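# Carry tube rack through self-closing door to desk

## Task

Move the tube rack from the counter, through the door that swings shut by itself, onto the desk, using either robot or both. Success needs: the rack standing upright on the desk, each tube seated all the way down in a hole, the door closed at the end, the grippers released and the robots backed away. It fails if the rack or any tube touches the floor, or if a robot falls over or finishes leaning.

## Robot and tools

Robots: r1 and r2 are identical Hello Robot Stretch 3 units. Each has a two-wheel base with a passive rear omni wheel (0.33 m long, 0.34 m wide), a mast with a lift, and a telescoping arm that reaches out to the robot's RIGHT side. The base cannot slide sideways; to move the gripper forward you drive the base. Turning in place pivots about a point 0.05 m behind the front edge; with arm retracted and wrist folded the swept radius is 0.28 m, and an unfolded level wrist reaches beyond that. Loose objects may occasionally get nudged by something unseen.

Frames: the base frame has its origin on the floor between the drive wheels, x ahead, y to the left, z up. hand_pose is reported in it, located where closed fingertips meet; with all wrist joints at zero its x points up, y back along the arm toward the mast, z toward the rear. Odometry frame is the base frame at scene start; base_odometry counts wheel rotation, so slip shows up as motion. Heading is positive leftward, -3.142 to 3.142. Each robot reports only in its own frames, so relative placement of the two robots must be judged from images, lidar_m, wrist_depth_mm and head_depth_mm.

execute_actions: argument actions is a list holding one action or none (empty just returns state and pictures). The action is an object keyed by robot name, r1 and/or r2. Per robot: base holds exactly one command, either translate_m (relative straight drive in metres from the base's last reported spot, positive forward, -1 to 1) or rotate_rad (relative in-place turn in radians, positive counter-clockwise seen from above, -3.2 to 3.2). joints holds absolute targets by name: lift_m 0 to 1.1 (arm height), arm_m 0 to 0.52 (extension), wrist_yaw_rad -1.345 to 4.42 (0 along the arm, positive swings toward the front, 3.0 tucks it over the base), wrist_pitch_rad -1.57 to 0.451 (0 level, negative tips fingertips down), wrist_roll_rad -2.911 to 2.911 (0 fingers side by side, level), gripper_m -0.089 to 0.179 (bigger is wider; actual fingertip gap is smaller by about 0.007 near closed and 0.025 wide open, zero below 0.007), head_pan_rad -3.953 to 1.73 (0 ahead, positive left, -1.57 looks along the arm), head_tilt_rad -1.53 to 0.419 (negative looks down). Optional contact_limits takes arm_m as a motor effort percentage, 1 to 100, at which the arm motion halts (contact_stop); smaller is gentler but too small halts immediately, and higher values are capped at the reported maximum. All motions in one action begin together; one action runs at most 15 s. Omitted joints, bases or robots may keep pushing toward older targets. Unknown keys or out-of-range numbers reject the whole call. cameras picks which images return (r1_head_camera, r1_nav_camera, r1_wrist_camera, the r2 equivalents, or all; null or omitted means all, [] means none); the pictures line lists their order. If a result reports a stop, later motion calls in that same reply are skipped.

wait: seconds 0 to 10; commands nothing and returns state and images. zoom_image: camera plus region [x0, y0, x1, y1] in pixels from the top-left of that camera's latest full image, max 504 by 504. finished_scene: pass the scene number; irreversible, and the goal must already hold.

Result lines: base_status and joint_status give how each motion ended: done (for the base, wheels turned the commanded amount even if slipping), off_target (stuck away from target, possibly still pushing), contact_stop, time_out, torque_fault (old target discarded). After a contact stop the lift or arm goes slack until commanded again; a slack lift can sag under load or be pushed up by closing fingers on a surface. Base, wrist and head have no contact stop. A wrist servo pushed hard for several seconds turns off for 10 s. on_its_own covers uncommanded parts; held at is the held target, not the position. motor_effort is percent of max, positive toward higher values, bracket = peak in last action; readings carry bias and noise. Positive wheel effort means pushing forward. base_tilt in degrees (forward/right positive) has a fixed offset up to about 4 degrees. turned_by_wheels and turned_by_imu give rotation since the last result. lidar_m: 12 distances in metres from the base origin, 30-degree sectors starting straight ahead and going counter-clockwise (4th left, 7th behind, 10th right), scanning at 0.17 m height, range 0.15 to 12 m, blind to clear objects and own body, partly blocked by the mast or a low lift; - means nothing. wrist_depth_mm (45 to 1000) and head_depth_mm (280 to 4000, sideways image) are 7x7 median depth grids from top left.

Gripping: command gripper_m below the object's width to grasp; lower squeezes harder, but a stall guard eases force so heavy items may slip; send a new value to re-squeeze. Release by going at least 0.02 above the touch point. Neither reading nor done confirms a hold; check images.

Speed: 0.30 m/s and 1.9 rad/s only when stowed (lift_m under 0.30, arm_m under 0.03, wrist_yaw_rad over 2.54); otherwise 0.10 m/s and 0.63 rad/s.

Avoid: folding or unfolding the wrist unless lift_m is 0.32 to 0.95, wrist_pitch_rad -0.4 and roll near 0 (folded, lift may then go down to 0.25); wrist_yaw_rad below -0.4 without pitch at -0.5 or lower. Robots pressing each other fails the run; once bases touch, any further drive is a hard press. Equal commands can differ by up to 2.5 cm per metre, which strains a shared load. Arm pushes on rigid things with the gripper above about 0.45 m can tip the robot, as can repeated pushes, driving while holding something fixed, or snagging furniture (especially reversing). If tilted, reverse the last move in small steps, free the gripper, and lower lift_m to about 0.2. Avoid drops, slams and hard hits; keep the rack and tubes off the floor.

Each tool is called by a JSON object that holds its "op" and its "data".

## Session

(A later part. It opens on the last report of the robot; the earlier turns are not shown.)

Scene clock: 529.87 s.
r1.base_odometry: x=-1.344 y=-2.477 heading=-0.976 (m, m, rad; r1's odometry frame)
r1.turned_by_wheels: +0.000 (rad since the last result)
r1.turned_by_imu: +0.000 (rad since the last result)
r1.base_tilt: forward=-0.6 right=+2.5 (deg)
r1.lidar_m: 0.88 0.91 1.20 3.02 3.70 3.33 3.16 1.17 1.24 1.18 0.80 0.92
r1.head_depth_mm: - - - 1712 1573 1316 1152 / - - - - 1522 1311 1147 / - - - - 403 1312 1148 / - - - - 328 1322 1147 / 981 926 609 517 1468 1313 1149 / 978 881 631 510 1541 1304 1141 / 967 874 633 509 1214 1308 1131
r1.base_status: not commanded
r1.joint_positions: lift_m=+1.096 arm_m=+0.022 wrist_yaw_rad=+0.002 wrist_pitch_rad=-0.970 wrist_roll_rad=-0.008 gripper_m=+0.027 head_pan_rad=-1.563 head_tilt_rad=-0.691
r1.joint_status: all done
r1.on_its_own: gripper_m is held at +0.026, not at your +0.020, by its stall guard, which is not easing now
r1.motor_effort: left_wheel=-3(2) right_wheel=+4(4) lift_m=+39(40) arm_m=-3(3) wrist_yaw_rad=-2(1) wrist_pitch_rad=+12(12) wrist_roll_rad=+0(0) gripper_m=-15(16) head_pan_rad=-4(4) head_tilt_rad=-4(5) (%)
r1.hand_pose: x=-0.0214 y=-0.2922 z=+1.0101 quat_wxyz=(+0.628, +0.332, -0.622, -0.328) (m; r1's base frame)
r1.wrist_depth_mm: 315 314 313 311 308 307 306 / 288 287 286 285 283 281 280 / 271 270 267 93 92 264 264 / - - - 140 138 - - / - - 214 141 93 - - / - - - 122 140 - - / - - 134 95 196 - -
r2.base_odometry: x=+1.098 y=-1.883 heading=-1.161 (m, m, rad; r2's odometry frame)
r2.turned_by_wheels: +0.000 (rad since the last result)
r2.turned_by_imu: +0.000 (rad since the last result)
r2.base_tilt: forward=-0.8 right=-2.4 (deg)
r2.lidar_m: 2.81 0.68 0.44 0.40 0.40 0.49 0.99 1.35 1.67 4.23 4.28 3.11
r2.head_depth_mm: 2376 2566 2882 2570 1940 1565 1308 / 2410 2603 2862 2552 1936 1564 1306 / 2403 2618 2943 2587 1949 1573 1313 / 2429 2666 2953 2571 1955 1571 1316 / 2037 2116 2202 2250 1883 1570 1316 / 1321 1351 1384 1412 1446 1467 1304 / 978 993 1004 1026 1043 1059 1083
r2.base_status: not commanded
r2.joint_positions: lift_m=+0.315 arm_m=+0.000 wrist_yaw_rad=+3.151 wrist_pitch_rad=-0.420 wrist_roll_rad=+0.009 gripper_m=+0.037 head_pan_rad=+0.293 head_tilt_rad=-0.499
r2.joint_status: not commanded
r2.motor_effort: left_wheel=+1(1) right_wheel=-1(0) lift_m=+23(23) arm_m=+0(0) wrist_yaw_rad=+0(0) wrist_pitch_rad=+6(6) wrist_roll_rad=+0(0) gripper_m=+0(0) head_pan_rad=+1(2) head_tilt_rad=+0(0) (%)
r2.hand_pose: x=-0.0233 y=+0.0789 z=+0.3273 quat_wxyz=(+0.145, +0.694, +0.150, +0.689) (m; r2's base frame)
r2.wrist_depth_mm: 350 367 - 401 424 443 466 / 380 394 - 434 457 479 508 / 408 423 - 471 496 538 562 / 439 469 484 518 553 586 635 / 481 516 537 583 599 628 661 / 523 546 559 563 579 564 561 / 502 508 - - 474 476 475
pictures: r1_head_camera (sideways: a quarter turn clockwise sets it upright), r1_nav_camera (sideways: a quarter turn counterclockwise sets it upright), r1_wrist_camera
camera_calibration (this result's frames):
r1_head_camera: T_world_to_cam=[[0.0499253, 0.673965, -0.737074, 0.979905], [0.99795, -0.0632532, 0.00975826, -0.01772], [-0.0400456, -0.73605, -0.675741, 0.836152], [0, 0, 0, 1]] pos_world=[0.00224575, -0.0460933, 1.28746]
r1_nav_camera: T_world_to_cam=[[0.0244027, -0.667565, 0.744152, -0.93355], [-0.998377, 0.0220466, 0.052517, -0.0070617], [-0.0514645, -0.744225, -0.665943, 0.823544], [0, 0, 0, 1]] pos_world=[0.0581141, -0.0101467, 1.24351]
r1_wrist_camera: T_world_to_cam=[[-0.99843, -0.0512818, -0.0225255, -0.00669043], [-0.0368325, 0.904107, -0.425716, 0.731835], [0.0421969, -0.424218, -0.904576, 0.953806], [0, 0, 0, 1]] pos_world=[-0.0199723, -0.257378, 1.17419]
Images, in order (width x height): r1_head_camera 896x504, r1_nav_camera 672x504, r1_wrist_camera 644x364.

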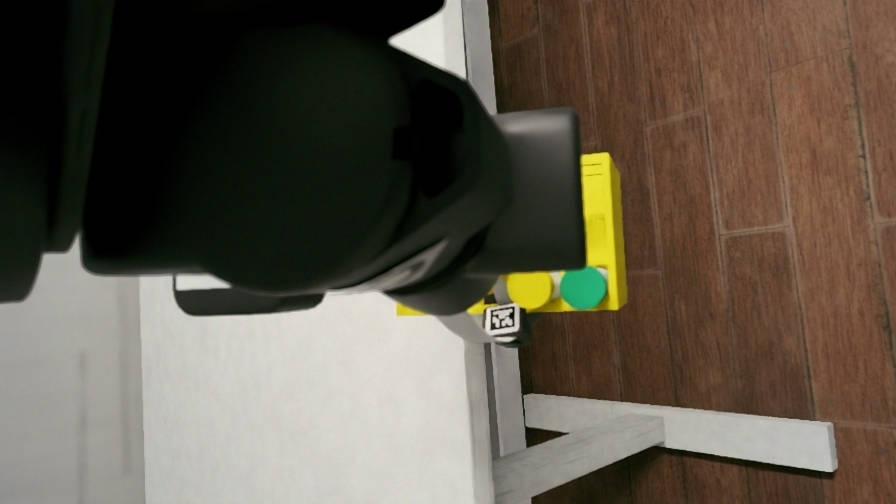

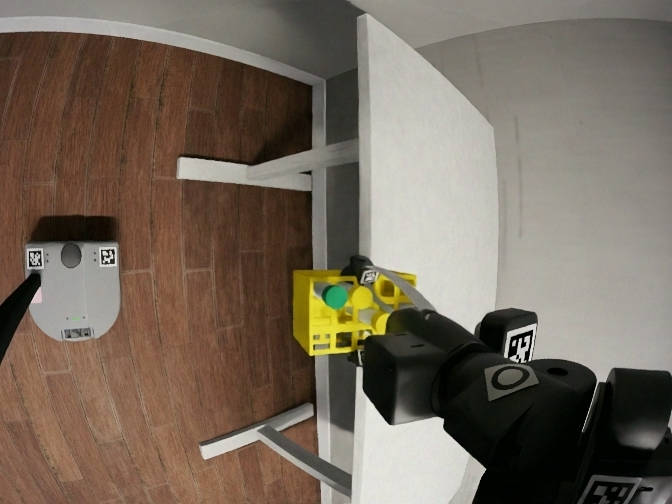

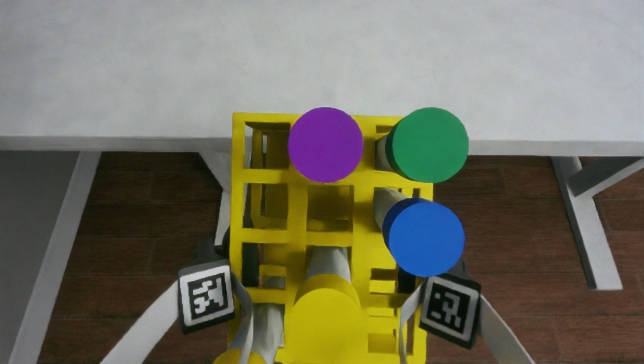

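{"op": "execute_actions", "data": {"actions": [{"r1":{"joints":{"wrist_pitch_rad":-0.62}}}], "cameras": ["r1_wrist_camera","r1_nav_camera"]}}

{"op": "execute_actions", "data": {"actions": [{"r1":{"joints":{"arm_m":0.30},"contact_limits":{"arm_m":15}}}], "cameras": ["r1_head_camera","r1_wrist_camera","r1_nav_camera"]}}

Scene clock: 541.40 s.
r1.base_odometry: x=-1.344 y=-2.477 heading=-0.976 (m, m, rad; r1's odometry frame)
r1.turned_by_wheels: +0.000 (rad since the last result)
r1.turned_by_imu: +0.000 (rad since the last result)
r1.base_tilt: forward=-0.6 right=+2.6 (deg)
r1.lidar_m: 0.88 0.90 1.20 3.03 3.70 3.31 3.16 1.17 1.24 1.18 0.80 0.92
r1.head_depth_mm: - - - 1699 1550 1315 1141 / - - - - 1544 1316 1145 / - - - - 1558 1312 1152 / - - - - 1543 1310 1144 / 980 881 635 510 1557 1321 1146 / 976 879 634 511 1545 1310 1147 / 965 879 633 509 1215 1325 1136
r1.base_status: not commanded
r1.joint_positions: lift_m=+1.096 arm_m=+0.022 wrist_yaw_rad=+0.002 wrist_pitch_rad=-0.649 wrist_roll_rad=-0.008 gripper_m=+0.027 head_pan_rad=-1.563 head_tilt_rad=-0.691
r1.joint_status: all done
r1.on_its_own: gripper_m is held at +0.026, not at your +0.020, by its stall guard, which is not easing now
r1.motor_effort: left_wheel=-2(2) right_wheel=+4(4) lift_m=+40(40) arm_m=-3(3) wrist_yaw_rad=-2(2) wrist_pitch_rad=+17(17) wrist_roll_rad=+0(0) gripper_m=-16(15) head_pan_rad=-4(5) head_tilt_rad=-4(3) (%)
r1.hand_pose: x=-0.0212 y=-0.3568 z=+1.0610 quat_wxyz=(+0.673, +0.227, -0.667, -0.224) (m; r1's base frame)
r1.wrist_depth_mm: 833 613 604 604 616 609 602 / 487 484 487 481 485 486 482 / 404 403 391 93 93 401 404 / 350 346 326 141 139 345 346 / 303 302 251 141 93 304 303 / 280 282 - 121 140 276 275 / - - 134 95 198 - -
r2.base_odometry: x=+1.098 y=-1.883 heading=-1.161 (m, m, rad; r2's odometry frame)
r2.turned_by_wheels: +0.000 (rad since the last result)
r2.turned_by_imu: -0.001 (rad since the last result)
r2.base_tilt: forward=-0.9 right=-2.5 (deg)
r2.lidar_m: 2.80 0.68 0.43 0.40 0.40 0.49 0.99 1.34 1.68 4.24 4.26 3.10
r2.head_depth_mm: 2370 2590 2864 2566 1959 1559 1307 / 2417 2633 2893 2551 1952 1552 1309 / 2440 2643 2913 2584 1963 1568 1316 / 2442 2621 2950 2561 1941 1577 1311 / 2053 2118 2191 2240 1892 1571 1318 / 1320 1350 1381 1414 1450 1469 1306 / 978 994 1008 1026 1042 1064 1078
r2.base_status: not commanded
r2.joint_positions: lift_m=+0.315 arm_m=+0.000 wrist_yaw_rad=+3.151 wrist_pitch_rad=-0.420 wrist_roll_rad=+0.009 gripper_m=+0.037 head_pan_rad=+0.293 head_tilt_rad=-0.499
r2.joint_status: not commanded
r2.motor_effort: left_wheel=+1(1) right_wheel=-1(0) lift_m=+23(23) arm_m=+0(0) wrist_yaw_rad=+0(0) wrist_pitch_rad=+6(6) wrist_roll_rad=+0(0) gripper_m=+0(0) head_pan_rad=+2(2) head_tilt_rad=-1(0) (%)
r2.hand_pose: x=-0.0233 y=+0.0789 z=+0.3273 quat_wxyz=(+0.145, +0.694, +0.150, +0.689) (m; r2's base frame)
r2.wrist_depth_mm: 353 366 - 401 422 440 453 / 380 395 - 427 460 492 500 / 408 428 - 481 504 538 559 / 441 471 485 521 559 595 649 / 491 517 534 572 598 641 666 / 517 539 563 567 579 566 553 / 497 508 - - 478 482 472
pictures: r1_nav_camera (sideways: a quarter turn counterclockwise sets it upright), r1_wrist_camera
camera_calibration (this result's frames):
r1_nav_camera: T_world_to_cam=[[0.0244029, -0.667565, 0.744152, -0.93355], [-0.998377, 0.0220463, 0.052517, -0.0070617], [-0.0514642, -0.744225, -0.665943, 0.823544], [0, 0, 0, 1]] pos_world=[0.0581141, -0.0101467, 1.24351]
r1_wrist_camera: T_world_to_cam=[[-0.998408, -0.0561143, -0.00572433, -0.0282502], [-0.0367108, 0.723495, -0.689353, 1.02726], [0.0428241, -0.688045, -0.724403, 0.687156], [0, 0, 0, 1]] pos_world=[-0.0199203, -0.272011, 1.20576]
Images, in order (width x height): r1_nav_camera 672x504, r1_wrist_camera 644x364.

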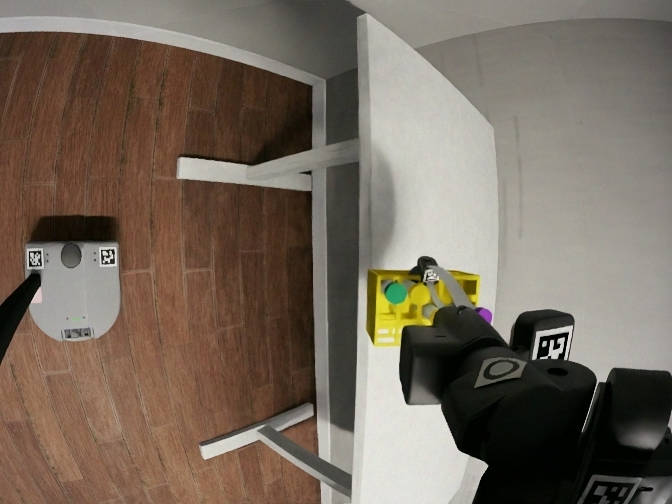

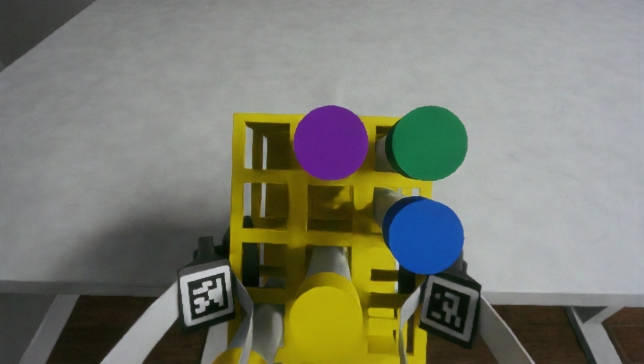

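Scene clock: 544.67 s.
r1.base_odometry: x=-1.344 y=-2.477 heading=-0.976 (m, m, rad; r1's odometry frame)
r1.turned_by_wheels: +0.000 (rad since the last result)
r1.turned_by_imu: +0.000 (rad since the last result)
r1.base_tilt: forward=-0.7 right=+2.5 (deg)
r1.lidar_m: 0.88 0.90 1.20 3.03 3.69 3.32 3.15 1.17 1.24 1.18 0.80 0.92
r1.head_depth_mm: 1035 873 628 544 1564 1310 1142 / 1034 874 631 525 1547 1317 1139 / 1037 875 634 527 1562 1318 1143 / - 583 608 526 1560 1306 1144 / 991 770 632 526 1554 1328 1143 / 974 878 631 509 1540 1308 1141 / 967 877 631 511 1210 1313 1132
r1.base_status: not commanded
r1.joint_positions: lift_m=+1.096 arm_m=+0.300 wrist_yaw_rad=+0.000 wrist_pitch_rad=-0.648 wrist_roll_rad=-0.008 gripper_m=+0.027 head_pan_rad=-1.563 head_tilt_rad=-0.691
r1.joint_status: all done
r1.on_its_own: gripper_m is held at +0.026, not at your +0.020, by its stall guard, which is not easing now
r1.motor_effort: left_wheel=-3(3) right_wheel=+4(4) lift_m=+38(40) arm_m=+4(5) wrist_yaw_rad=-1(2) wrist_pitch_rad=+15(17) wrist_roll_rad=+0(0) gripper_m=-16(16) head_pan_rad=-4(4) head_tilt_rad=-5(4) (%)
r1.contact_limits: arm_m 15 (drawing in: default 27, maximum 45; extending or still: default 38, maximum 63)
r1.hand_pose: x=-0.0215 y=-0.6344 z=+1.0613 quat_wxyz=(+0.673, +0.226, -0.667, -0.224) (m; r1's base frame)
r1.wrist_depth_mm: 593 584 589 593 586 593 590 / 483 483 487 485 483 488 482 / 406 404 388 94 93 403 402 / 347 345 328 140 139 345 343 / 302 302 251 141 93 302 302 / 269 269 - 122 141 267 269 / 241 241 134 95 197 241 242
r2.base_odometry: x=+1.098 y=-1.883 heading=-1.161 (m, m, rad; r2's odometry frame)
r2.turned_by_wheels: +0.000 (rad since the last result)
r2.turned_by_imu: +0.000 (rad since the last result)
r2.base_tilt: forward=-0.8 right=-2.4 (deg)
r2.lidar_m: 2.80 0.68 0.44 0.40 0.40 0.49 0.99 1.35 1.68 4.22 4.26 3.08
r2.head_depth_mm: 2397 2560 2838 2578 1930 1570 1311 / 2409 2597 2909 2590 1946 1558 1315 / 2421 2614 2946 2555 1942 1564 1307 / 2424 2675 2946 2570 1957 1568 1312 / 2063 2118 2195 2253 1894 1573 1309 / 1317 1356 1387 1419 1431 1461 1304 / 981 994 1011 1023 1038 1056 1079
r2.base_status: not commanded
r2.joint_positions: lift_m=+0.315 arm_m=+0.000 wrist_yaw_rad=+3.151 wrist_pitch_rad=-0.420 wrist_roll_rad=+0.009 gripper_m=+0.037 head_pan_rad=+0.293 head_tilt_rad=-0.499
r2.joint_status: not commanded
r2.motor_effort: left_wheel=+1(1) right_wheel=+0(0) lift_m=+23(23) arm_m=+1(0) wrist_yaw_rad=+0(0) wrist_pitch_rad=+6(6) wrist_roll_rad=+0(0) gripper_m=+0(0) head_pan_rad=+2(1) head_tilt_rad=+0(1) (%)
r2.hand_pose: x=-0.0233 y=+0.0789 z=+0.3273 quat_wxyz=(+0.145, +0.694, +0.150, +0.689) (m; r2's base frame)
r2.wrist_depth_mm: 354 369 - 402 418 445 460 / 375 397 - 432 460 482 502 / 410 427 - 479 505 529 560 / 441 472 483 523 564 588 629 / 487 515 527 574 601 630 667 / 523 538 556 576 591 549 558 / 502 512 - - 481 481 475
pictures: r1_head_camera (sideways: a quarter turn clockwise sets it upright), r1_nav_camera (sideways: a quarter turn counterclockwise sets it upright), r1_wrist_camera
camera_calibration (this result's frames):
r1_head_camera: T_world_to_cam=[[0.0499969, 0.674065, -0.736978, 0.979779], [0.997943, -0.0633616, 0.00974811, -0.0177068], [-0.0401253, -0.735949, -0.675847, 0.836289], [0, 0, 0, 1]] pos_world=[0.00224079, -0.0460908, 1.28745]
r1_nav_camera: T_world_to_cam=[[0.0243318, -0.667674, 0.744056, -0.933425], [-0.998374, 0.0221462, 0.0525212, -0.00706725], [-0.0515451, -0.744125, -0.666049, 0.823683], [0, 0, 0, 1]] pos_world=[0.058113, -0.0101439, 1.24351]
r1_wrist_camera: T_world_to_cam=[[-0.998486, -0.0547177, -0.00565713, -0.0432803], [-0.0356931, 0.722689, -0.690251, 1.22874], [0.0418573, -0.689004, -0.723548, 0.494784], [0, 0, 0, 1]] pos_world=[-0.0200676, -0.549456, 1.20589]
Images, in order (width x height): r1_head_camera 896x504, r1_nav_camera 672x504, r1_wrist_camera 644x364.

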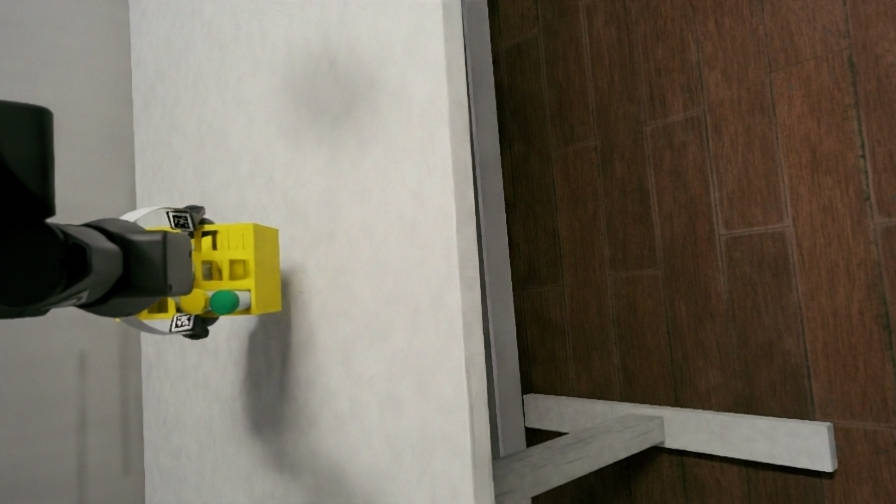

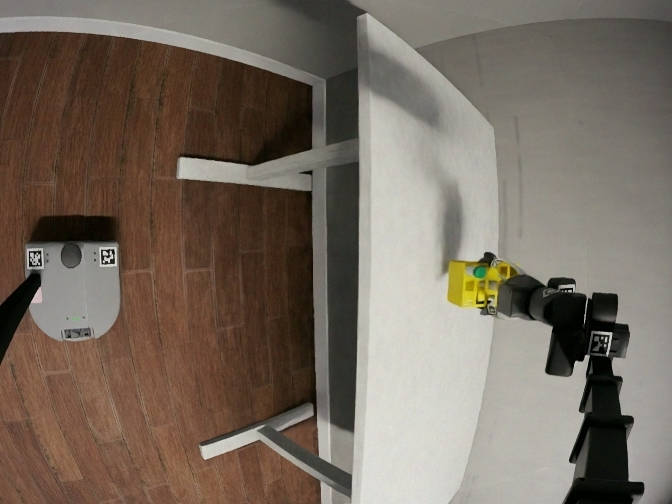

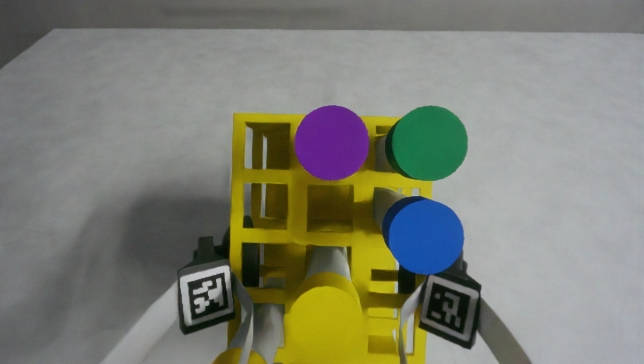

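Over the desk. Now pitch down until the near edge touches.

{"op": "execute_actions", "data": {"actions": [{"r1":{"joints":{"wrist_pitch_rad":-0.80,"head_tilt_rad":-0.45}}}], "cameras": ["r1_head_camera","r1_wrist_camera"]}}

Scene clock: 546.63 s.
r1.base_odometry: x=-1.344 y=-2.477 heading=-0.976 (m, m, rad; r1's odometry frame)
r1.turned_by_wheels: +0.000 (rad since the last result)
r1.turned_by_imu: +0.000 (rad since the last result)
r1.base_tilt: forward=-0.7 right=+2.6 (deg)
r1.lidar_m: 0.88 0.90 1.20 3.01 3.71 3.32 3.16 1.16 1.24 1.18 0.80 0.92
r1.head_depth_mm: - 1123 1072 695 531 1521 1264 / - 1097 1077 695 534 1520 1264 / - - 1087 701 515 1521 1272 / 950 - - 607 517 1518 1269 / 962 1050 1100 671 519 1530 1268 / 957 1044 1101 708 520 1493 1243 / 950 1034 1086 711 522 1036 1202
r1.base_status: not commanded
r1.joint_positions: lift_m=+1.096 arm_m=+0.300 wrist_yaw_rad=+0.000 wrist_pitch_rad=-0.814 wrist_roll_rad=-0.008 gripper_m=+0.027 head_pan_rad=-1.563 head_tilt_rad=-0.458
r1.joint_status: all done
r1.on_its_own: gripper_m is held at +0.026, not at your +0.020, by its stall guard, which is not easing now
r1.motor_effort: left_wheel=-2(2) right_wheel=+4(4) lift_m=+39(39) arm_m=+4(4) wrist_yaw_rad=-1(0) wrist_pitch_rad=+8(16) wrist_roll_rad=+0(0) gripper_m=-16(16) head_pan_rad=-4(4) head_tilt_rad=+3(18) (%)
r1.hand_pose: x=-0.0215 y=-0.6030 z=+1.0322 quat_wxyz=(+0.652, +0.281, -0.646, -0.279) (m; r1's base frame)
r1.wrist_depth_mm: 412 412 409 404 406 403 398 / 356 357 357 354 352 353 354 / 318 316 309 93 93 312 312 / 285 284 272 140 139 283 281 / 259 258 231 141 93 256 254 / 236 236 - 121 140 234 233 / 217 218 134 95 197 217 215
r2.base_odometry: x=+1.098 y=-1.883 heading=-1.161 (m, m, rad; r2's odometry frame)
r2.turned_by_wheels: +0.000 (rad since the last result)
r2.turned_by_imu: +0.000 (rad since the last result)
r2.base_tilt: forward=-0.9 right=-2.4 (deg)
r2.lidar_m: 2.80 0.68 0.43 0.40 0.40 0.49 0.99 1.35 1.68 4.23 4.27 3.08
r2.head_depth_mm: 2374 2589 2902 2548 1949 1562 1315 / 2396 2618 2897 2550 1952 1557 1310 / 2416 2659 2947 2535 1948 1560 1305 / 2461 2658 2985 2554 1945 1571 1316 / 2050 2114 2183 2246 1886 1558 1317 / 1321 1359 1394 1416 1452 1465 1298 / 979 997 1004 1028 1039 1058 1081
r2.base_status: not commanded
r2.joint_positions: lift_m=+0.315 arm_m=+0.000 wrist_yaw_rad=+3.151 wrist_pitch_rad=-0.420 wrist_roll_rad=+0.009 gripper_m=+0.037 head_pan_rad=+0.293 head_tilt_rad=-0.499
r2.joint_status: not commanded
r2.motor_effort: left_wheel=+1(1) right_wheel=-1(0) lift_m=+22(23) arm_m=+1(0) wrist_yaw_rad=+0(0) wrist_pitch_rad=+6(6) wrist_roll_rad=+0(0) gripper_m=-1(0) head_pan_rad=+2(3) head_tilt_rad=+0(1) (%)
r2.hand_pose: x=-0.0233 y=+0.0789 z=+0.3273 quat_wxyz=(+0.145, +0.694, +0.150, +0.689) (m; r2's base frame)
r2.wrist_depth_mm: 354 366 - 403 421 442 467 / 380 395 - 433 455 483 511 / 406 425 - 475 495 532 551 / 443 467 483 524 556 600 626 / 485 514 530 566 594 627 657 / 522 545 554 567 585 567 543 / 492 503 - - 474 476 472
pictures: r1_head_camera (sideways: a quarter turn clockwise sets it upright), r1_wrist_camera
camera_calibration (this result's frames):
r1_head_camera: T_world_to_cam=[[0.0514387, 0.485607, -0.872663, 1.15666], [0.997911, -0.0591984, 0.0258795, -0.0387133], [-0.039093, -0.872171, -0.487637, 0.591432], [0, 0, 0, 1]] pos_world=[0.00225607, -0.048145, 1.29878]
r1_wrist_camera: T_world_to_cam=[[-0.998494, -0.0528932, -0.0145664, -0.0314653], [-0.0356311, 0.827101, -0.560922, 1.11543], [0.0417169, -0.559558, -0.82774, 0.681028], [0, 0, 0, 1]] pos_world=[-0.0200842, -0.543165, 1.18893]
Images, in order (width x height): r1_head_camera 896x504, r1_wrist_camera 644x364.

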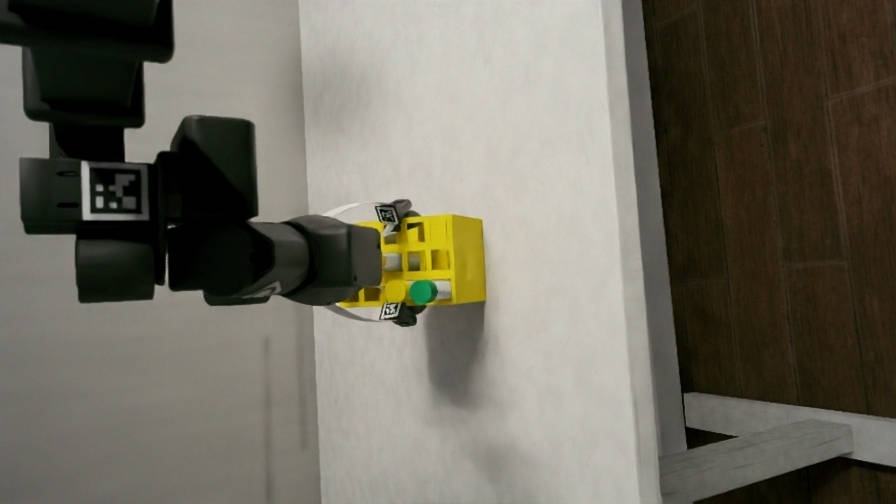

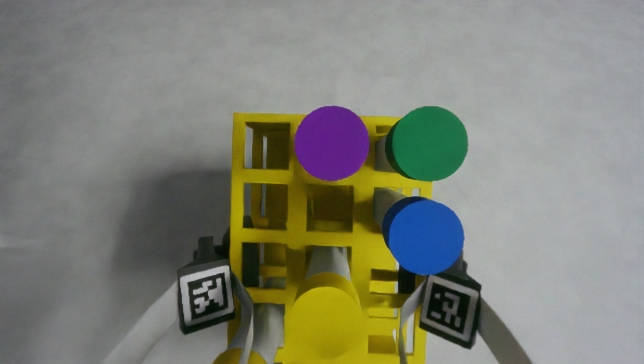

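{"op": "execute_actions", "data": {"actions": [{"r1":{"joints":{"gripper_m":0.036,"wrist_pitch_rad":-0.88}}}], "cameras": ["r1_head_camera","r1_wrist_camera"]}}

Scene clock: 549.43 s.
r1.base_odometry: x=-1.344 y=-2.477 heading=-0.976 (m, m, rad; r1's odometry frame)
r1.turned_by_wheels: +0.000 (rad since the last result)
r1.turned_by_imu: +0.000 (rad since the last result)
r1.base_tilt: forward=-0.7 right=+2.5 (deg)
r1.lidar_m: 0.88 0.90 1.20 3.04 3.71 3.31 3.16 1.16 1.24 1.18 0.80 0.92
r1.head_depth_mm: - 1128 1077 695 533 1507 1265 / 963 1096 1081 698 533 1518 1270 / - - 1090 699 517 1533 1268 / 952 - - 610 517 1537 1272 / 961 1056 1101 671 520 1528 1268 / 959 1044 1100 709 522 1486 1240 / 946 1032 1082 712 522 1040 1211
r1.base_status: not commanded
r1.joint_positions: lift_m=+1.097 arm_m=+0.300 wrist_yaw_rad=+0.000 wrist_pitch_rad=-0.830 wrist_roll_rad=-0.008 gripper_m=+0.037 head_pan_rad=-1.563 head_tilt_rad=-0.458
r1.joint_status: wrist_pitch_rad off_target (ended at -0.830, target -0.880); the others done
r1.on_its_own: wrist_pitch_rad is at rest, and its effort (-29) is outside its rest range (-20 to +32)
r1.motor_effort: left_wheel=-2(3) right_wheel=+4(4) lift_m=+32(39) arm_m=+5(4) wrist_yaw_rad=-1(1) wrist_pitch_rad=-29(29) wrist_roll_rad=+0(0) gripper_m=-12(31) head_pan_rad=-4(4) head_tilt_rad=+3(3) (%)
r1.hand_pose: x=-0.0215 y=-0.5998 z=+1.0301 quat_wxyz=(+0.650, +0.286, -0.644, -0.284) (m; r1's base frame)
r1.wrist_depth_mm: 404 403 398 399 396 394 394 / 353 354 352 350 347 349 348 / 315 314 306 92 91 310 311 / 283 282 270 139 124 280 278 / 259 258 215 141 92 254 252 / 236 235 - 123 140 232 233 / 218 218 136 95 204 214 215
r2.base_odometry: x=+1.098 y=-1.883 heading=-1.161 (m, m, rad; r2's odometry frame)
r2.turned_by_wheels: +0.000 (rad since the last result)
r2.turned_by_imu: +0.000 (rad since the last result)
r2.base_tilt: forward=-0.9 right=-2.5 (deg)
r2.lidar_m: 2.81 0.68 0.44 0.40 0.40 0.49 0.99 1.34 1.68 4.24 4.28 3.09
r2.head_depth_mm: 2376 2575 2886 2562 1942 1556 1311 / 2413 2651 2905 2579 1954 1571 1315 / 2418 2645 2906 2576 1948 1567 1317 / 2438 2670 2919 2595 1964 1566 1317 / 2041 2116 2192 2246 1892 1567 1315 / 1318 1354 1377 1417 1447 1467 1298 / 983 999 1010 1026 1043 1057 1081
r2.base_status: not commanded
r2.joint_positions: lift_m=+0.315 arm_m=+0.000 wrist_yaw_rad=+3.151 wrist_pitch_rad=-0.420 wrist_roll_rad=+0.009 gripper_m=+0.037 head_pan_rad=+0.293 head_tilt_rad=-0.499
r2.joint_status: not commanded
r2.motor_effort: left_wheel=+0(1) right_wheel=-1(0) lift_m=+22(23) arm_m=+0(1) wrist_yaw_rad=+0(0) wrist_pitch_rad=+6(6) wrist_roll_rad=+0(0) gripper_m=+0(0) head_pan_rad=+2(2) head_tilt_rad=+0(0) (%)
r2.hand_pose: x=-0.0233 y=+0.0789 z=+0.3273 quat_wxyz=(+0.145, +0.694, +0.150, +0.689) (m; r2's base frame)
r2.wrist_depth_mm: 355 366 - 405 420 446 461 / 382 399 - 430 461 487 500 / 410 425 - 473 504 533 556 / 442 466 488 522 562 586 636 / 483 512 531 578 607 625 658 / 520 543 559 565 579 553 555 / 494 496 - - 477 474 470
pictures: r1_head_camera (sideways: a quarter turn clockwise sets it upright), r1_wrist_camera
camera_calibration (this result's frames):
r1_head_camera: T_world_to_cam=[[0.0514391, 0.485553, -0.872692, 1.1567], [0.997911, -0.0591968, 0.0258836, -0.0387187], [-0.0390927, -0.872201, -0.487584, 0.591362], [0, 0, 0, 1]] pos_world=[0.00225608, -0.0481452, 1.29879]
r1_wrist_camera: T_world_to_cam=[[-0.998497, -0.0526056, -0.0153813, -0.0303265], [-0.0355896, 0.835741, -0.547969, 1.10345], [0.0416811, -0.546598, -0.836357, 0.697683], [0, 0, 0, 1]] pos_world=[-0.0200899, -0.542438, 1.1877]
Images, in order (width x height): r1_head_camera 896x504, r1_wrist_camera 644x364.

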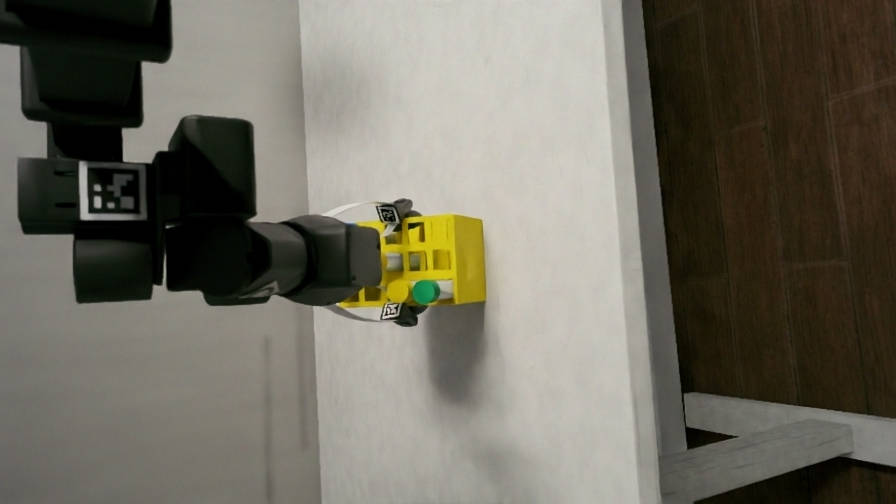

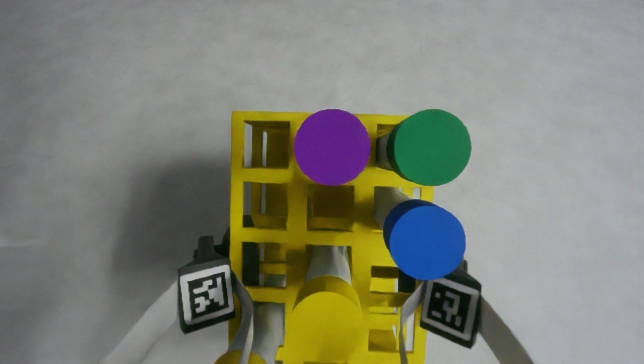

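{"op": "execute_actions", "data": {"actions": [{"r1":{"joints":{"gripper_m":0.055,"wrist_pitch_rad":-0.83}}}], "cameras": ["r1_head_camera","r1_wrist_camera"]}}

Scene clock: 552.20 s.
r1.base_odometry: x=-1.344 y=-2.477 heading=-0.976 (m, m, rad; r1's odometry frame)
r1.turned_by_wheels: +0.000 (rad since the last result)
r1.turned_by_imu: +0.000 (rad since the last result)
r1.base_tilt: forward=-0.7 right=+2.5 (deg)
r1.lidar_m: 0.88 0.90 1.20 3.03 3.71 3.32 3.14 1.17 1.24 1.18 0.80 0.92
r1.head_depth_mm: - 1122 1075 694 532 1516 1267 / - 1096 1084 697 533 1523 1272 / - - 1087 698 517 1517 1270 / 955 - - 608 517 1530 1274 / 962 1047 1102 673 518 1532 1273 / 954 1040 1107 706 521 1494 1242 / 943 1026 1093 711 520 1036 1203
r1.base_status: not commanded
r1.joint_positions: lift_m=+1.097 arm_m=+0.300 wrist_yaw_rad=+0.000 wrist_pitch_rad=-0.823 wrist_roll_rad=-0.008 gripper_m=+0.055 head_pan_rad=-1.563 head_tilt_rad=-0.458
r1.joint_status: all done
r1.motor_effort: left_wheel=-3(3) right_wheel=+4(4) lift_m=+32(32) arm_m=+4(5) wrist_yaw_rad=-1(1) wrist_pitch_rad=-4(28) wrist_roll_rad=+0(0) gripper_m=-7(57) head_pan_rad=-4(4) head_tilt_rad=+2(3) (%)
r1.hand_pose: x=-0.0215 y=-0.6013 z=+1.0312 quat_wxyz=(+0.651, +0.284, -0.645, -0.282) (m; r1's base frame)
r1.wrist_depth_mm: 406 407 402 401 400 398 400 / 354 355 355 352 349 350 349 / 316 314 309 92 91 311 312 / 284 285 271 140 138 279 279 / 257 257 232 141 93 254 253 / 236 235 - 122 140 233 233 / 218 218 134 95 206 216 215
r2.base_odometry: x=+1.098 y=-1.883 heading=-1.161 (m, m, rad; r2's odometry frame)
r2.turned_by_wheels: +0.000 (rad since the last result)
r2.turned_by_imu: +0.000 (rad since the last result)
r2.base_tilt: forward=-0.9 right=-2.4 (deg)
r2.lidar_m: 2.80 0.68 0.43 0.40 0.40 0.49 0.99 1.34 1.67 4.24 4.27 3.08
r2.head_depth_mm: 2389 2589 2866 2560 1940 1558 1305 / 2419 2618 2929 2572 1951 1570 1312 / 2425 2659 2910 2586 1957 1576 1313 / 2438 2642 2926 2576 1955 1572 1309 / 2057 2111 2176 2258 1901 1570 1307 / 1317 1356 1385 1411 1443 1468 1299 / 979 994 1009 1023 1043 1060 1078
r2.base_status: not commanded
r2.joint_positions: lift_m=+0.315 arm_m=+0.000 wrist_yaw_rad=+3.151 wrist_pitch_rad=-0.420 wrist_roll_rad=+0.009 gripper_m=+0.037 head_pan_rad=+0.293 head_tilt_rad=-0.499
r2.joint_status: not commanded
r2.motor_effort: left_wheel=+1(1) right_wheel=-1(0) lift_m=+23(23) arm_m=+1(1) wrist_yaw_rad=-1(0) wrist_pitch_rad=+6(6) wrist_roll_rad=+0(0) gripper_m=-1(0) head_pan_rad=+2(1) head_tilt_rad=+0(0) (%)
r2.hand_pose: x=-0.0233 y=+0.0789 z=+0.3273 quat_wxyz=(+0.145, +0.694, +0.150, +0.689) (m; r2's base frame)
r2.wrist_depth_mm: 354 366 - 401 422 440 460 / 378 391 - 435 458 479 506 / 410 424 - 470 505 525 564 / 439 466 488 529 549 600 635 / 486 512 526 570 598 637 653 / 518 544 554 573 577 563 547 / 500 510 - - 477 479 475
pictures: r1_head_camera (sideways: a quarter turn clockwise sets it upright), r1_wrist_camera
camera_calibration (this result's frames):
r1_head_camera: T_world_to_cam=[[0.0514396, 0.485486, -0.87273, 1.15675], [0.997911, -0.0591948, 0.0258888, -0.0387254], [-0.0390924, -0.872238, -0.487517, 0.591275], [0, 0, 0, 1]] pos_world=[0.00225608, -0.0481454, 1.29879]
r1_wrist_camera: T_world_to_cam=[[-0.998495, -0.0527442, -0.0150005, -0.0308588], [-0.0356106, 0.831716, -0.554059, 1.10918], [0.0416996, -0.552691, -0.832343, 0.690013], [0, 0, 0, 1]] pos_world=[-0.020087, -0.542787, 1.18842]
Images, in order (width x height): r1_head_camera 896x504, r1_wrist_camera 644x364.

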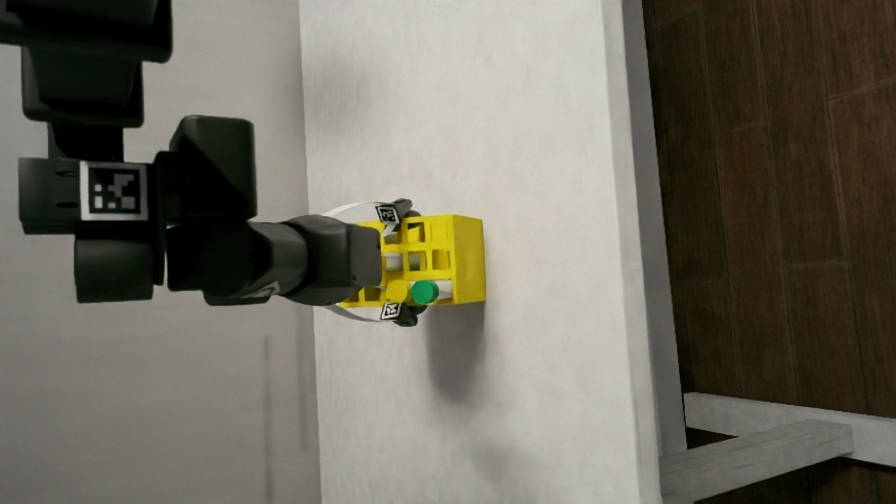

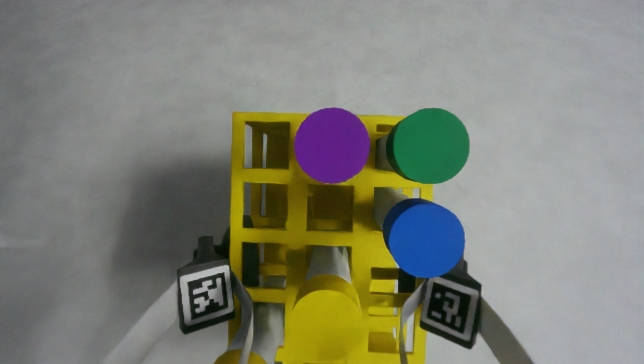

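{"op": "execute_actions", "data": {"actions": [{"r1":{"joints":{"gripper_m":0.066,"arm_m":0.322,"lift_m":1.087},"contact_limits":{"arm_m":20}}}], "cameras": ["r1_head_camera","r1_wrist_camera"]}}

Scene clock: 557.13 s.
r1.base_odometry: x=-1.344 y=-2.477 heading=-0.976 (m, m, rad; r1's odometry frame)
r1.turned_by_wheels: +0.000 (rad since the last result)
r1.turned_by_imu: +0.000 (rad since the last result)
r1.base_tilt: forward=-0.7 right=+2.5 (deg)
r1.lidar_m: 0.88 0.91 1.20 3.04 3.70 3.32 3.15 1.17 1.24 1.18 0.80 0.92
r1.head_depth_mm: - 1146 1071 694 533 1520 1263 / 975 1111 1079 699 532 1517 1259 / 962 - 1088 701 516 1525 1277 / 955 - - 611 519 1532 1271 / 962 1059 1103 672 520 1546 1272 / 958 1043 1099 712 522 1482 1242 / 946 1026 1089 710 524 1043 1196
r1.base_status: not commanded
r1.joint_positions: lift_m=+1.088 arm_m=+0.322 wrist_yaw_rad=-0.002 wrist_pitch_rad=-0.804 wrist_roll_rad=-0.006 gripper_m=+0.066 head_pan_rad=-1.563 head_tilt_rad=-0.458
r1.joint_status: lift_m contact_stop (moved -0.009 of -0.010); the others done
r1.on_its_own: lift_m is slack since a contact_stop, until your next command for it
r1.motor_effort: left_wheel=-3(3) right_wheel=+6(8) lift_m=+26(32) arm_m=+5(6) wrist_yaw_rad=+1(1) wrist_pitch_rad=-15(24) wrist_roll_rad=-1(2) gripper_m=-5(47) head_pan_rad=-4(4) head_tilt_rad=+2(3) (%)
r1.contact_limits: arm_m 20 (drawing in: default 27, maximum 45; extending or still: default 38, maximum 63)
r1.hand_pose: x=-0.0219 y=-0.6270 z=+1.0254 quat_wxyz=(+0.653, +0.277, -0.648, -0.277) (m; r1's base frame)
r1.wrist_depth_mm: 409 409 405 405 404 400 396 / 355 355 351 352 351 349 346 / 313 312 311 112 108 307 306 / 279 279 272 151 100 276 275 / 252 252 214 144 141 250 248 / 232 231 149 94 170 228 227 / 211 211 99 135 165 209 209
r2.base_odometry: x=+1.098 y=-1.883 heading=-1.161 (m, m, rad; r2's odometry frame)
r2.turned_by_wheels: +0.000 (rad since the last result)
r2.turned_by_imu: -0.001 (rad since the last result)
r2.base_tilt: forward=-0.8 right=-2.4 (deg)
r2.lidar_m: 2.81 0.68 0.43 0.40 0.40 0.49 0.99 1.35 1.68 4.24 4.29 3.08
r2.head_depth_mm: 2355 2582 2885 2563 1943 1573 1310 / 2395 2632 2927 2585 1935 1556 1316 / 2428 2671 2923 2561 1958 1561 1311 / 2452 2709 2901 2567 1956 1573 1318 / 2066 2121 2193 2248 1896 1582 1315 / 1326 1366 1384 1420 1443 1474 1312 / 978 995 1011 1026 1041 1065 1077
r2.base_status: not commanded
r2.joint_positions: lift_m=+0.315 arm_m=+0.000 wrist_yaw_rad=+3.151 wrist_pitch_rad=-0.420 wrist_roll_rad=+0.009 gripper_m=+0.037 head_pan_rad=+0.293 head_tilt_rad=-0.499
r2.joint_status: not commanded
r2.motor_effort: left_wheel=+1(1) right_wheel=+0(1) lift_m=+23(23) arm_m=+0(0) wrist_yaw_rad=-1(0) wrist_pitch_rad=+6(6) wrist_roll_rad=+0(0) gripper_m=+0(0) head_pan_rad=+2(2) head_tilt_rad=+0(0) (%)
r2.hand_pose: x=-0.0233 y=+0.0789 z=+0.3273 quat_wxyz=(+0.145, +0.694, +0.150, +0.689) (m; r2's base frame)
r2.wrist_depth_mm: 355 370 - 401 422 439 456 / 379 396 - 434 458 486 502 / 406 430 - 479 503 535 563 / 443 466 489 528 546 593 634 / 483 511 536 572 596 637 655 / 515 545 556 568 581 559 544 / 506 513 - - 475 476 476
pictures: r1_head_camera (sideways: a quarter turn clockwise sets it upright), r1_wrist_camera
camera_calibration (this result's frames):
r1_head_camera: T_world_to_cam=[[0.0514406, 0.485371, -0.872794, 1.15683], [0.997911, -0.0591915, 0.0258976, -0.0387368], [-0.0390921, -0.872302, -0.487402, 0.591125], [0, 0, 0, 1]] pos_world=[0.00225607, -0.0481458, 1.2988]
r1_wrist_camera: T_world_to_cam=[[-0.998644, -0.0498264, -0.0151027, -0.0307024], [-0.0323772, 0.821482, -0.569315, 1.13661], [0.0407735, -0.568053, -0.821981, 0.65068], [0, 0, 0, 1]] pos_world=[-0.020391, -0.565611, 1.18147]
Images, in order (width x height): r1_head_camera 896x504, r1_wrist_camera 644x364.

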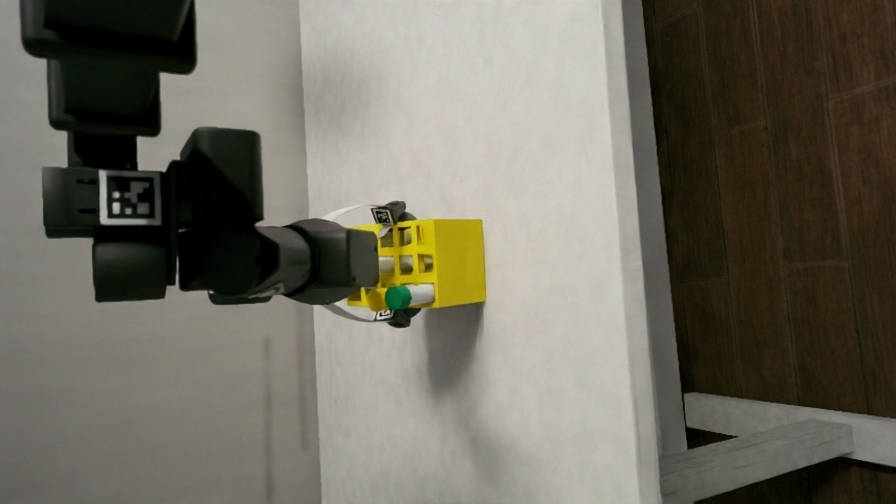

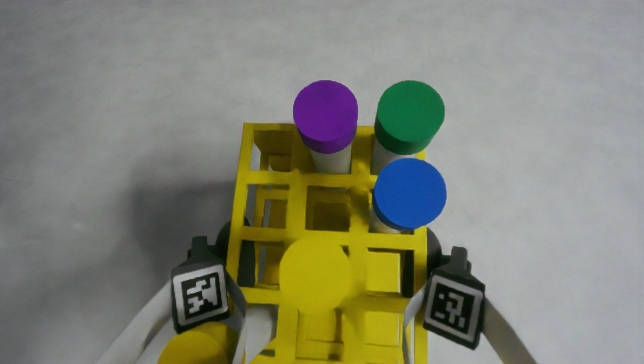

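It's pivoting as planned. Continue.

{"op": "execute_actions", "data": {"actions": [{"r1":{"joints":{"arm_m":0.342,"lift_m":1.078,"wrist_pitch_rad":-0.81},"contact_limits":{"arm_m":20}}}], "cameras": ["r1_head_camera","r1_wrist_camera"]}}

Scene clock: 560.20 s.
r1.base_odometry: x=-1.344 y=-2.477 heading=-0.976 (m, m, rad; r1's odometry frame)
r1.turned_by_wheels: +0.000 (rad since the last result)
r1.turned_by_imu: +0.000 (rad since the last result)
r1.base_tilt: forward=-0.7 right=+2.5 (deg)
r1.lidar_m: 0.88 0.90 1.20 3.02 3.70 3.32 3.16 1.17 1.24 1.18 0.80 0.92
r1.head_depth_mm: 978 1146 1075 695 533 1516 1264 / 977 1117 1083 696 534 1532 1265 / 966 - 1085 701 516 1537 1268 / 964 - - 623 519 1536 1269 / 963 1057 1105 642 520 1526 1269 / 951 1038 1104 708 520 1496 1239 / 943 1034 1089 712 523 1040 1202
r1.base_status: not commanded
r1.joint_positions: lift_m=+1.082 arm_m=+0.342 wrist_yaw_rad=-0.001 wrist_pitch_rad=-0.803 wrist_roll_rad=-0.004 gripper_m=+0.066 head_pan_rad=-1.563 head_tilt_rad=-0.458
r1.joint_status: lift_m contact_stop (moved -0.006 of -0.010); the others done
r1.on_its_own: lift_m is slack since a contact_stop, until your next command for it (your +1.078 is given up)
r1.motor_effort: left_wheel=-3(5) right_wheel=+6(11) lift_m=+26(27) arm_m=+6(9) wrist_yaw_rad=+0(1) wrist_pitch_rad=-5(16) wrist_roll_rad=-2(3) gripper_m=-7(6) head_pan_rad=-4(4) head_tilt_rad=+3(3) (%)
r1.contact_limits: arm_m 20 (drawing in: default 27, maximum 45; extending or still: default 38, maximum 63)
r1.hand_pose: x=-0.0218 y=-0.6472 z=+1.0200 quat_wxyz=(+0.652, +0.277, -0.649, -0.276) (m; r1's base frame)
r1.wrist_depth_mm: 403 400 394 396 395 392 393 / 350 346 345 344 342 340 337 / 306 307 305 121 113 300 301 / 275 274 266 155 103 270 269 / 248 247 186 141 141 245 243 / 227 229 141 133 171 223 222 / 208 91 99 165 191 203 203
r2.base_odometry: x=+1.098 y=-1.883 heading=-1.161 (m, m, rad; r2's odometry frame)
r2.turned_by_wheels: +0.000 (rad since the last result)
r2.turned_by_imu: +0.000 (rad since the last result)
r2.base_tilt: forward=-0.9 right=-2.4 (deg)
r2.lidar_m: 2.81 0.68 0.44 0.40 0.40 0.49 0.99 1.35 1.68 4.24 4.25 3.08
r2.head_depth_mm: 2392 2591 2861 2584 1936 1561 1306 / 2424 2633 2833 2566 1952 1567 1312 / 2428 2651 2921 2570 1945 1556 1307 / 2436 2684 2957 2564 1935 1569 1315 / 2043 2127 2200 2258 1894 1566 1319 / 1322 1349 1380 1410 1439 1475 1298 / 974 996 1014 1027 1042 1063 1078
r2.base_status: not commanded
r2.joint_positions: lift_m=+0.315 arm_m=+0.000 wrist_yaw_rad=+3.151 wrist_pitch_rad=-0.420 wrist_roll_rad=+0.009 gripper_m=+0.037 head_pan_rad=+0.293 head_tilt_rad=-0.499
r2.joint_status: not commanded
r2.motor_effort: left_wheel=+1(1) right_wheel=+0(1) lift_m=+22(23) arm_m=+0(0) wrist_yaw_rad=+0(0) wrist_pitch_rad=+6(6) wrist_roll_rad=+0(0) gripper_m=+1(0) head_pan_rad=+2(2) head_tilt_rad=-1(0) (%)
r2.hand_pose: x=-0.0233 y=+0.0789 z=+0.3273 quat_wxyz=(+0.145, +0.694, +0.150, +0.689) (m; r2's base frame)
r2.wrist_depth_mm: 353 364 - 406 420 442 458 / 381 400 - 438 457 485 508 / 407 428 - 470 497 535 561 / 446 462 487 523 550 600 635 / 485 514 527 569 594 627 657 / 517 549 547 571 581 556 551 / 501 507 - - 470 483 476
pictures: r1_head_camera (sideways: a quarter turn clockwise sets it upright), r1_wrist_camera
camera_calibration (this result's frames):
r1_head_camera: T_world_to_cam=[[0.0514414, 0.48526, -0.872856, 1.15691], [0.997911, -0.0591881, 0.0259061, -0.0387479], [-0.0390915, -0.872365, -0.48729, 0.590981], [0, 0, 0, 1]] pos_world=[0.00225608, -0.0481462, 1.2988]
r1_wrist_camera: T_world_to_cam=[[-0.998676, -0.048719, -0.016526, -0.0295539], [-0.030587, 0.820584, -0.570707, 1.15099], [0.0413653, -0.569446, -0.820987, 0.632851], [0, 0, 0, 1]] pos_world=[-0.0204876, -0.585546, 1.17595]
Images, in order (width x height): r1_head_camera 896x504, r1_wrist_camera 644x364.

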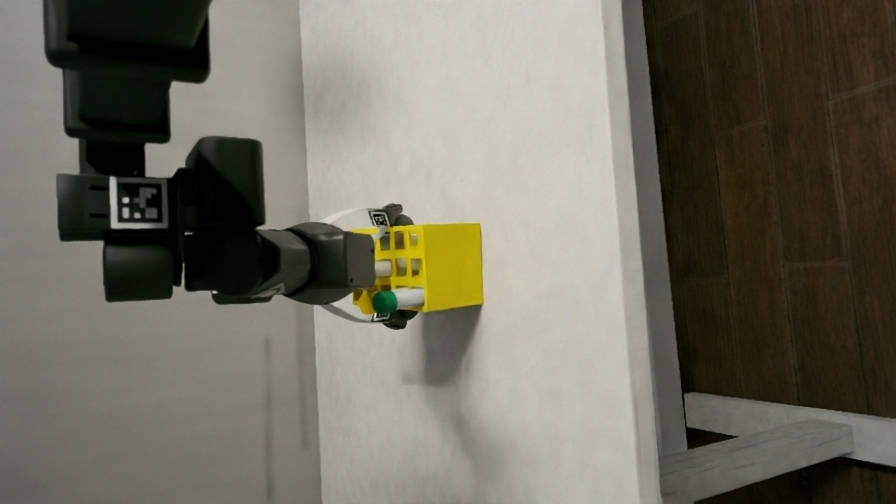

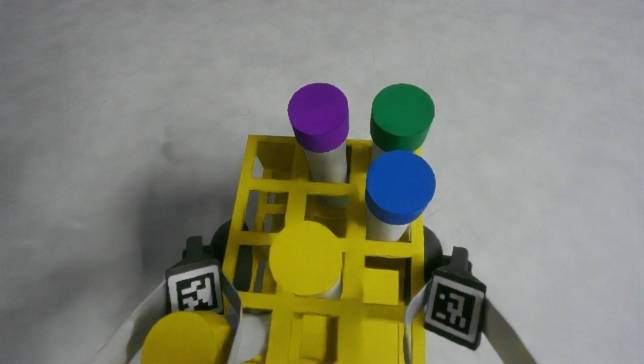

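{"op": "execute_actions", "data": {"actions": [{"r1":{"joints":{"gripper_m":0.088,"lift_m":1.082}}}], "cameras": ["r1_head_camera","r1_wrist_camera"]}}

Scene clock: 563.63 s.
r1.base_odometry: x=-1.344 y=-2.477 heading=-0.976 (m, m, rad; r1's odometry frame)
r1.turned_by_wheels: +0.000 (rad since the last result)
r1.turned_by_imu: +0.001 (rad since the last result)
r1.base_tilt: forward=-0.7 right=+2.5 (deg)
r1.lidar_m: 0.88 0.90 1.20 3.03 3.69 3.32 3.15 1.17 1.24 1.18 0.80 0.92
r1.head_depth_mm: 983 1142 1077 691 533 1521 1261 / 976 1111 1075 696 532 1520 1265 / 963 - 1088 699 516 1538 1270 / 967 - - 623 519 1527 1278 / 967 1055 1108 641 520 1546 1265 / 953 1046 1097 708 520 1494 1241 / 950 1029 1088 713 523 1034 1198
r1.base_status: not commanded
r1.joint_positions: lift_m=+1.082 arm_m=+0.342 wrist_yaw_rad=-0.001 wrist_pitch_rad=-0.803 wrist_roll_rad=-0.003 gripper_m=+0.088 head_pan_rad=-1.563 head_tilt_rad=-0.458
r1.joint_status: all done
r1.motor_effort: left_wheel=-2(3) right_wheel=+2(5) lift_m=+19(25) arm_m=+5(6) wrist_yaw_rad=+0(0) wrist_pitch_rad=-4(5) wrist_roll_rad=-3(3) gripper_m=-1(72) head_pan_rad=-4(4) head_tilt_rad=+3(3) (%)
r1.hand_pose: x=-0.0217 y=-0.6473 z=+1.0199 quat_wxyz=(+0.652, +0.277, -0.650, -0.276) (m; r1's base frame)
r1.wrist_depth_mm: 400 396 393 394 389 393 387 / 347 346 343 342 342 339 336 / 307 305 303 114 112 299 297 / 272 272 266 150 100 267 267 / 246 247 167 140 138 241 241 / 225 225 135 131 166 222 222 / 208 89 115 160 189 203 203
r2.base_odometry: x=+1.098 y=-1.883 heading=-1.161 (m, m, rad; r2's odometry frame)
r2.turned_by_wheels: +0.000 (rad since the last result)
r2.turned_by_imu: +0.000 (rad since the last result)
r2.base_tilt: forward=-0.9 right=-2.4 (deg)
r2.lidar_m: 2.81 0.68 0.43 0.40 0.40 0.49 0.99 1.34 1.67 4.23 4.27 3.07
r2.head_depth_mm: 2386 2609 2846 2561 1944 1559 1310 / 2409 2616 2910 2572 1960 1558 1316 / 2419 2658 2899 2582 1954 1569 1314 / 2410 2706 2935 2570 1956 1565 1322 / 2048 2111 2204 2234 1882 1577 1315 / 1318 1356 1386 1409 1442 1460 1303 / 979 995 1008 1030 1042 1063 1082
r2.base_status: not commanded
r2.joint_positions: lift_m=+0.315 arm_m=+0.000 wrist_yaw_rad=+3.151 wrist_pitch_rad=-0.420 wrist_roll_rad=+0.009 gripper_m=+0.037 head_pan_rad=+0.293 head_tilt_rad=-0.499
r2.joint_status: not commanded
r2.motor_effort: left_wheel=+1(1) right_wheel=+0(0) lift_m=+23(23) arm_m=+0(0) wrist_yaw_rad=+0(0) wrist_pitch_rad=+6(6) wrist_roll_rad=+0(0) gripper_m=+0(0) head_pan_rad=+3(2) head_tilt_rad=+0(0) (%)
r2.hand_pose: x=-0.0233 y=+0.0789 z=+0.3273 quat_wxyz=(+0.145, +0.694, +0.150, +0.689) (m; r2's base frame)
r2.wrist_depth_mm: 356 366 - 405 420 440 457 / 382 400 - 437 455 483 505 / 406 429 - 471 508 534 559 / 446 465 485 521 565 590 633 / 484 514 537 574 602 642 660 / 517 544 563 567 579 553 548 / 494 507 - - 472 477 473
pictures: r1_head_camera (sideways: a quarter turn clockwise sets it upright), r1_wrist_camera
camera_calibration (this result's frames):
r1_head_camera: T_world_to_cam=[[0.0514413, 0.48526, -0.872856, 1.15691], [0.997911, -0.059188, 0.0259061, -0.0387479], [-0.0390914, -0.872365, -0.48729, 0.590981], [0, 0, 0, 1]] pos_world=[0.00225609, -0.0481462, 1.2988]
r1_wrist_camera: T_world_to_cam=[[-0.998676, -0.0484672, -0.0172631, -0.0285638], [-0.0299701, 0.820744, -0.570509, 1.15096], [0.0418196, -0.569236, -0.82111, 0.633026], [0, 0, 0, 1]] pos_world=[-0.0205045, -0.585688, 1.17592]
Images, in order (width x height): r1_head_camera 896x504, r1_wrist_camera 644x364.

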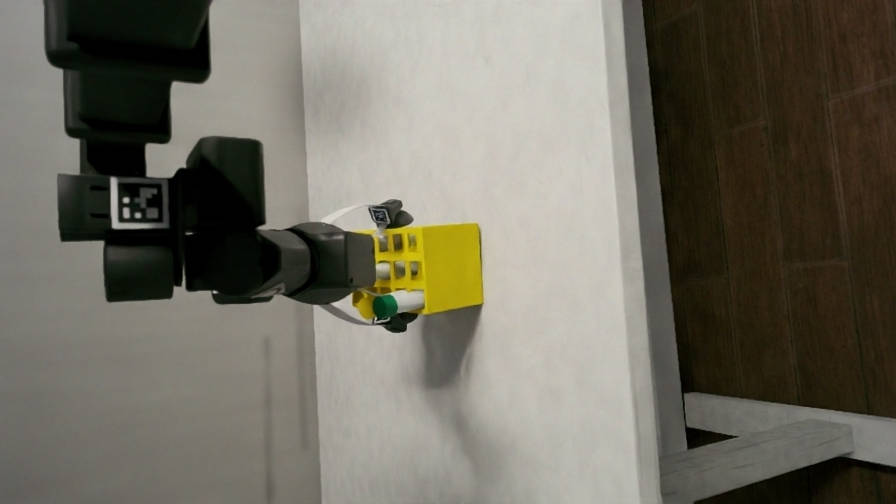

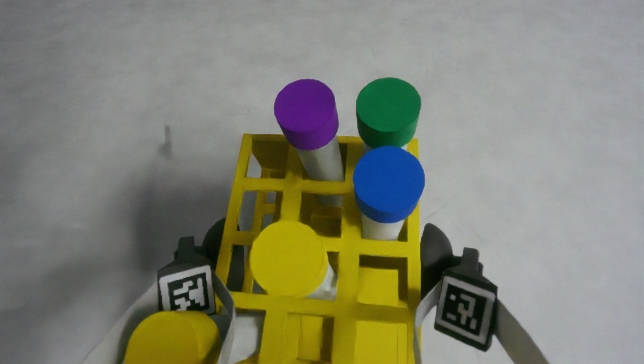

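{"op": "zoom_image", "data": {"camera": "r1_head_camera", "region": [300,170,520,350]}}

Region (300, 170, 520, 350) of r1_head_camera's 896x504 image, scaled by 2.291, with more detail than that image has; it fills the top 412 rows of this view, and the rest is white.

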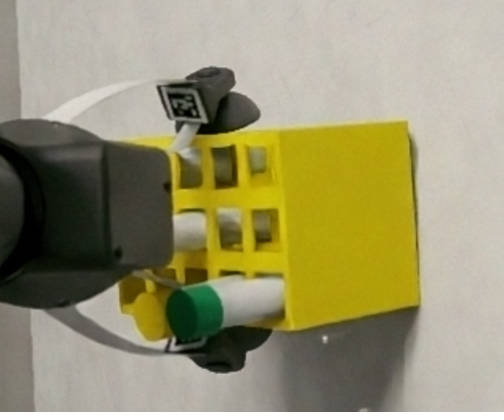

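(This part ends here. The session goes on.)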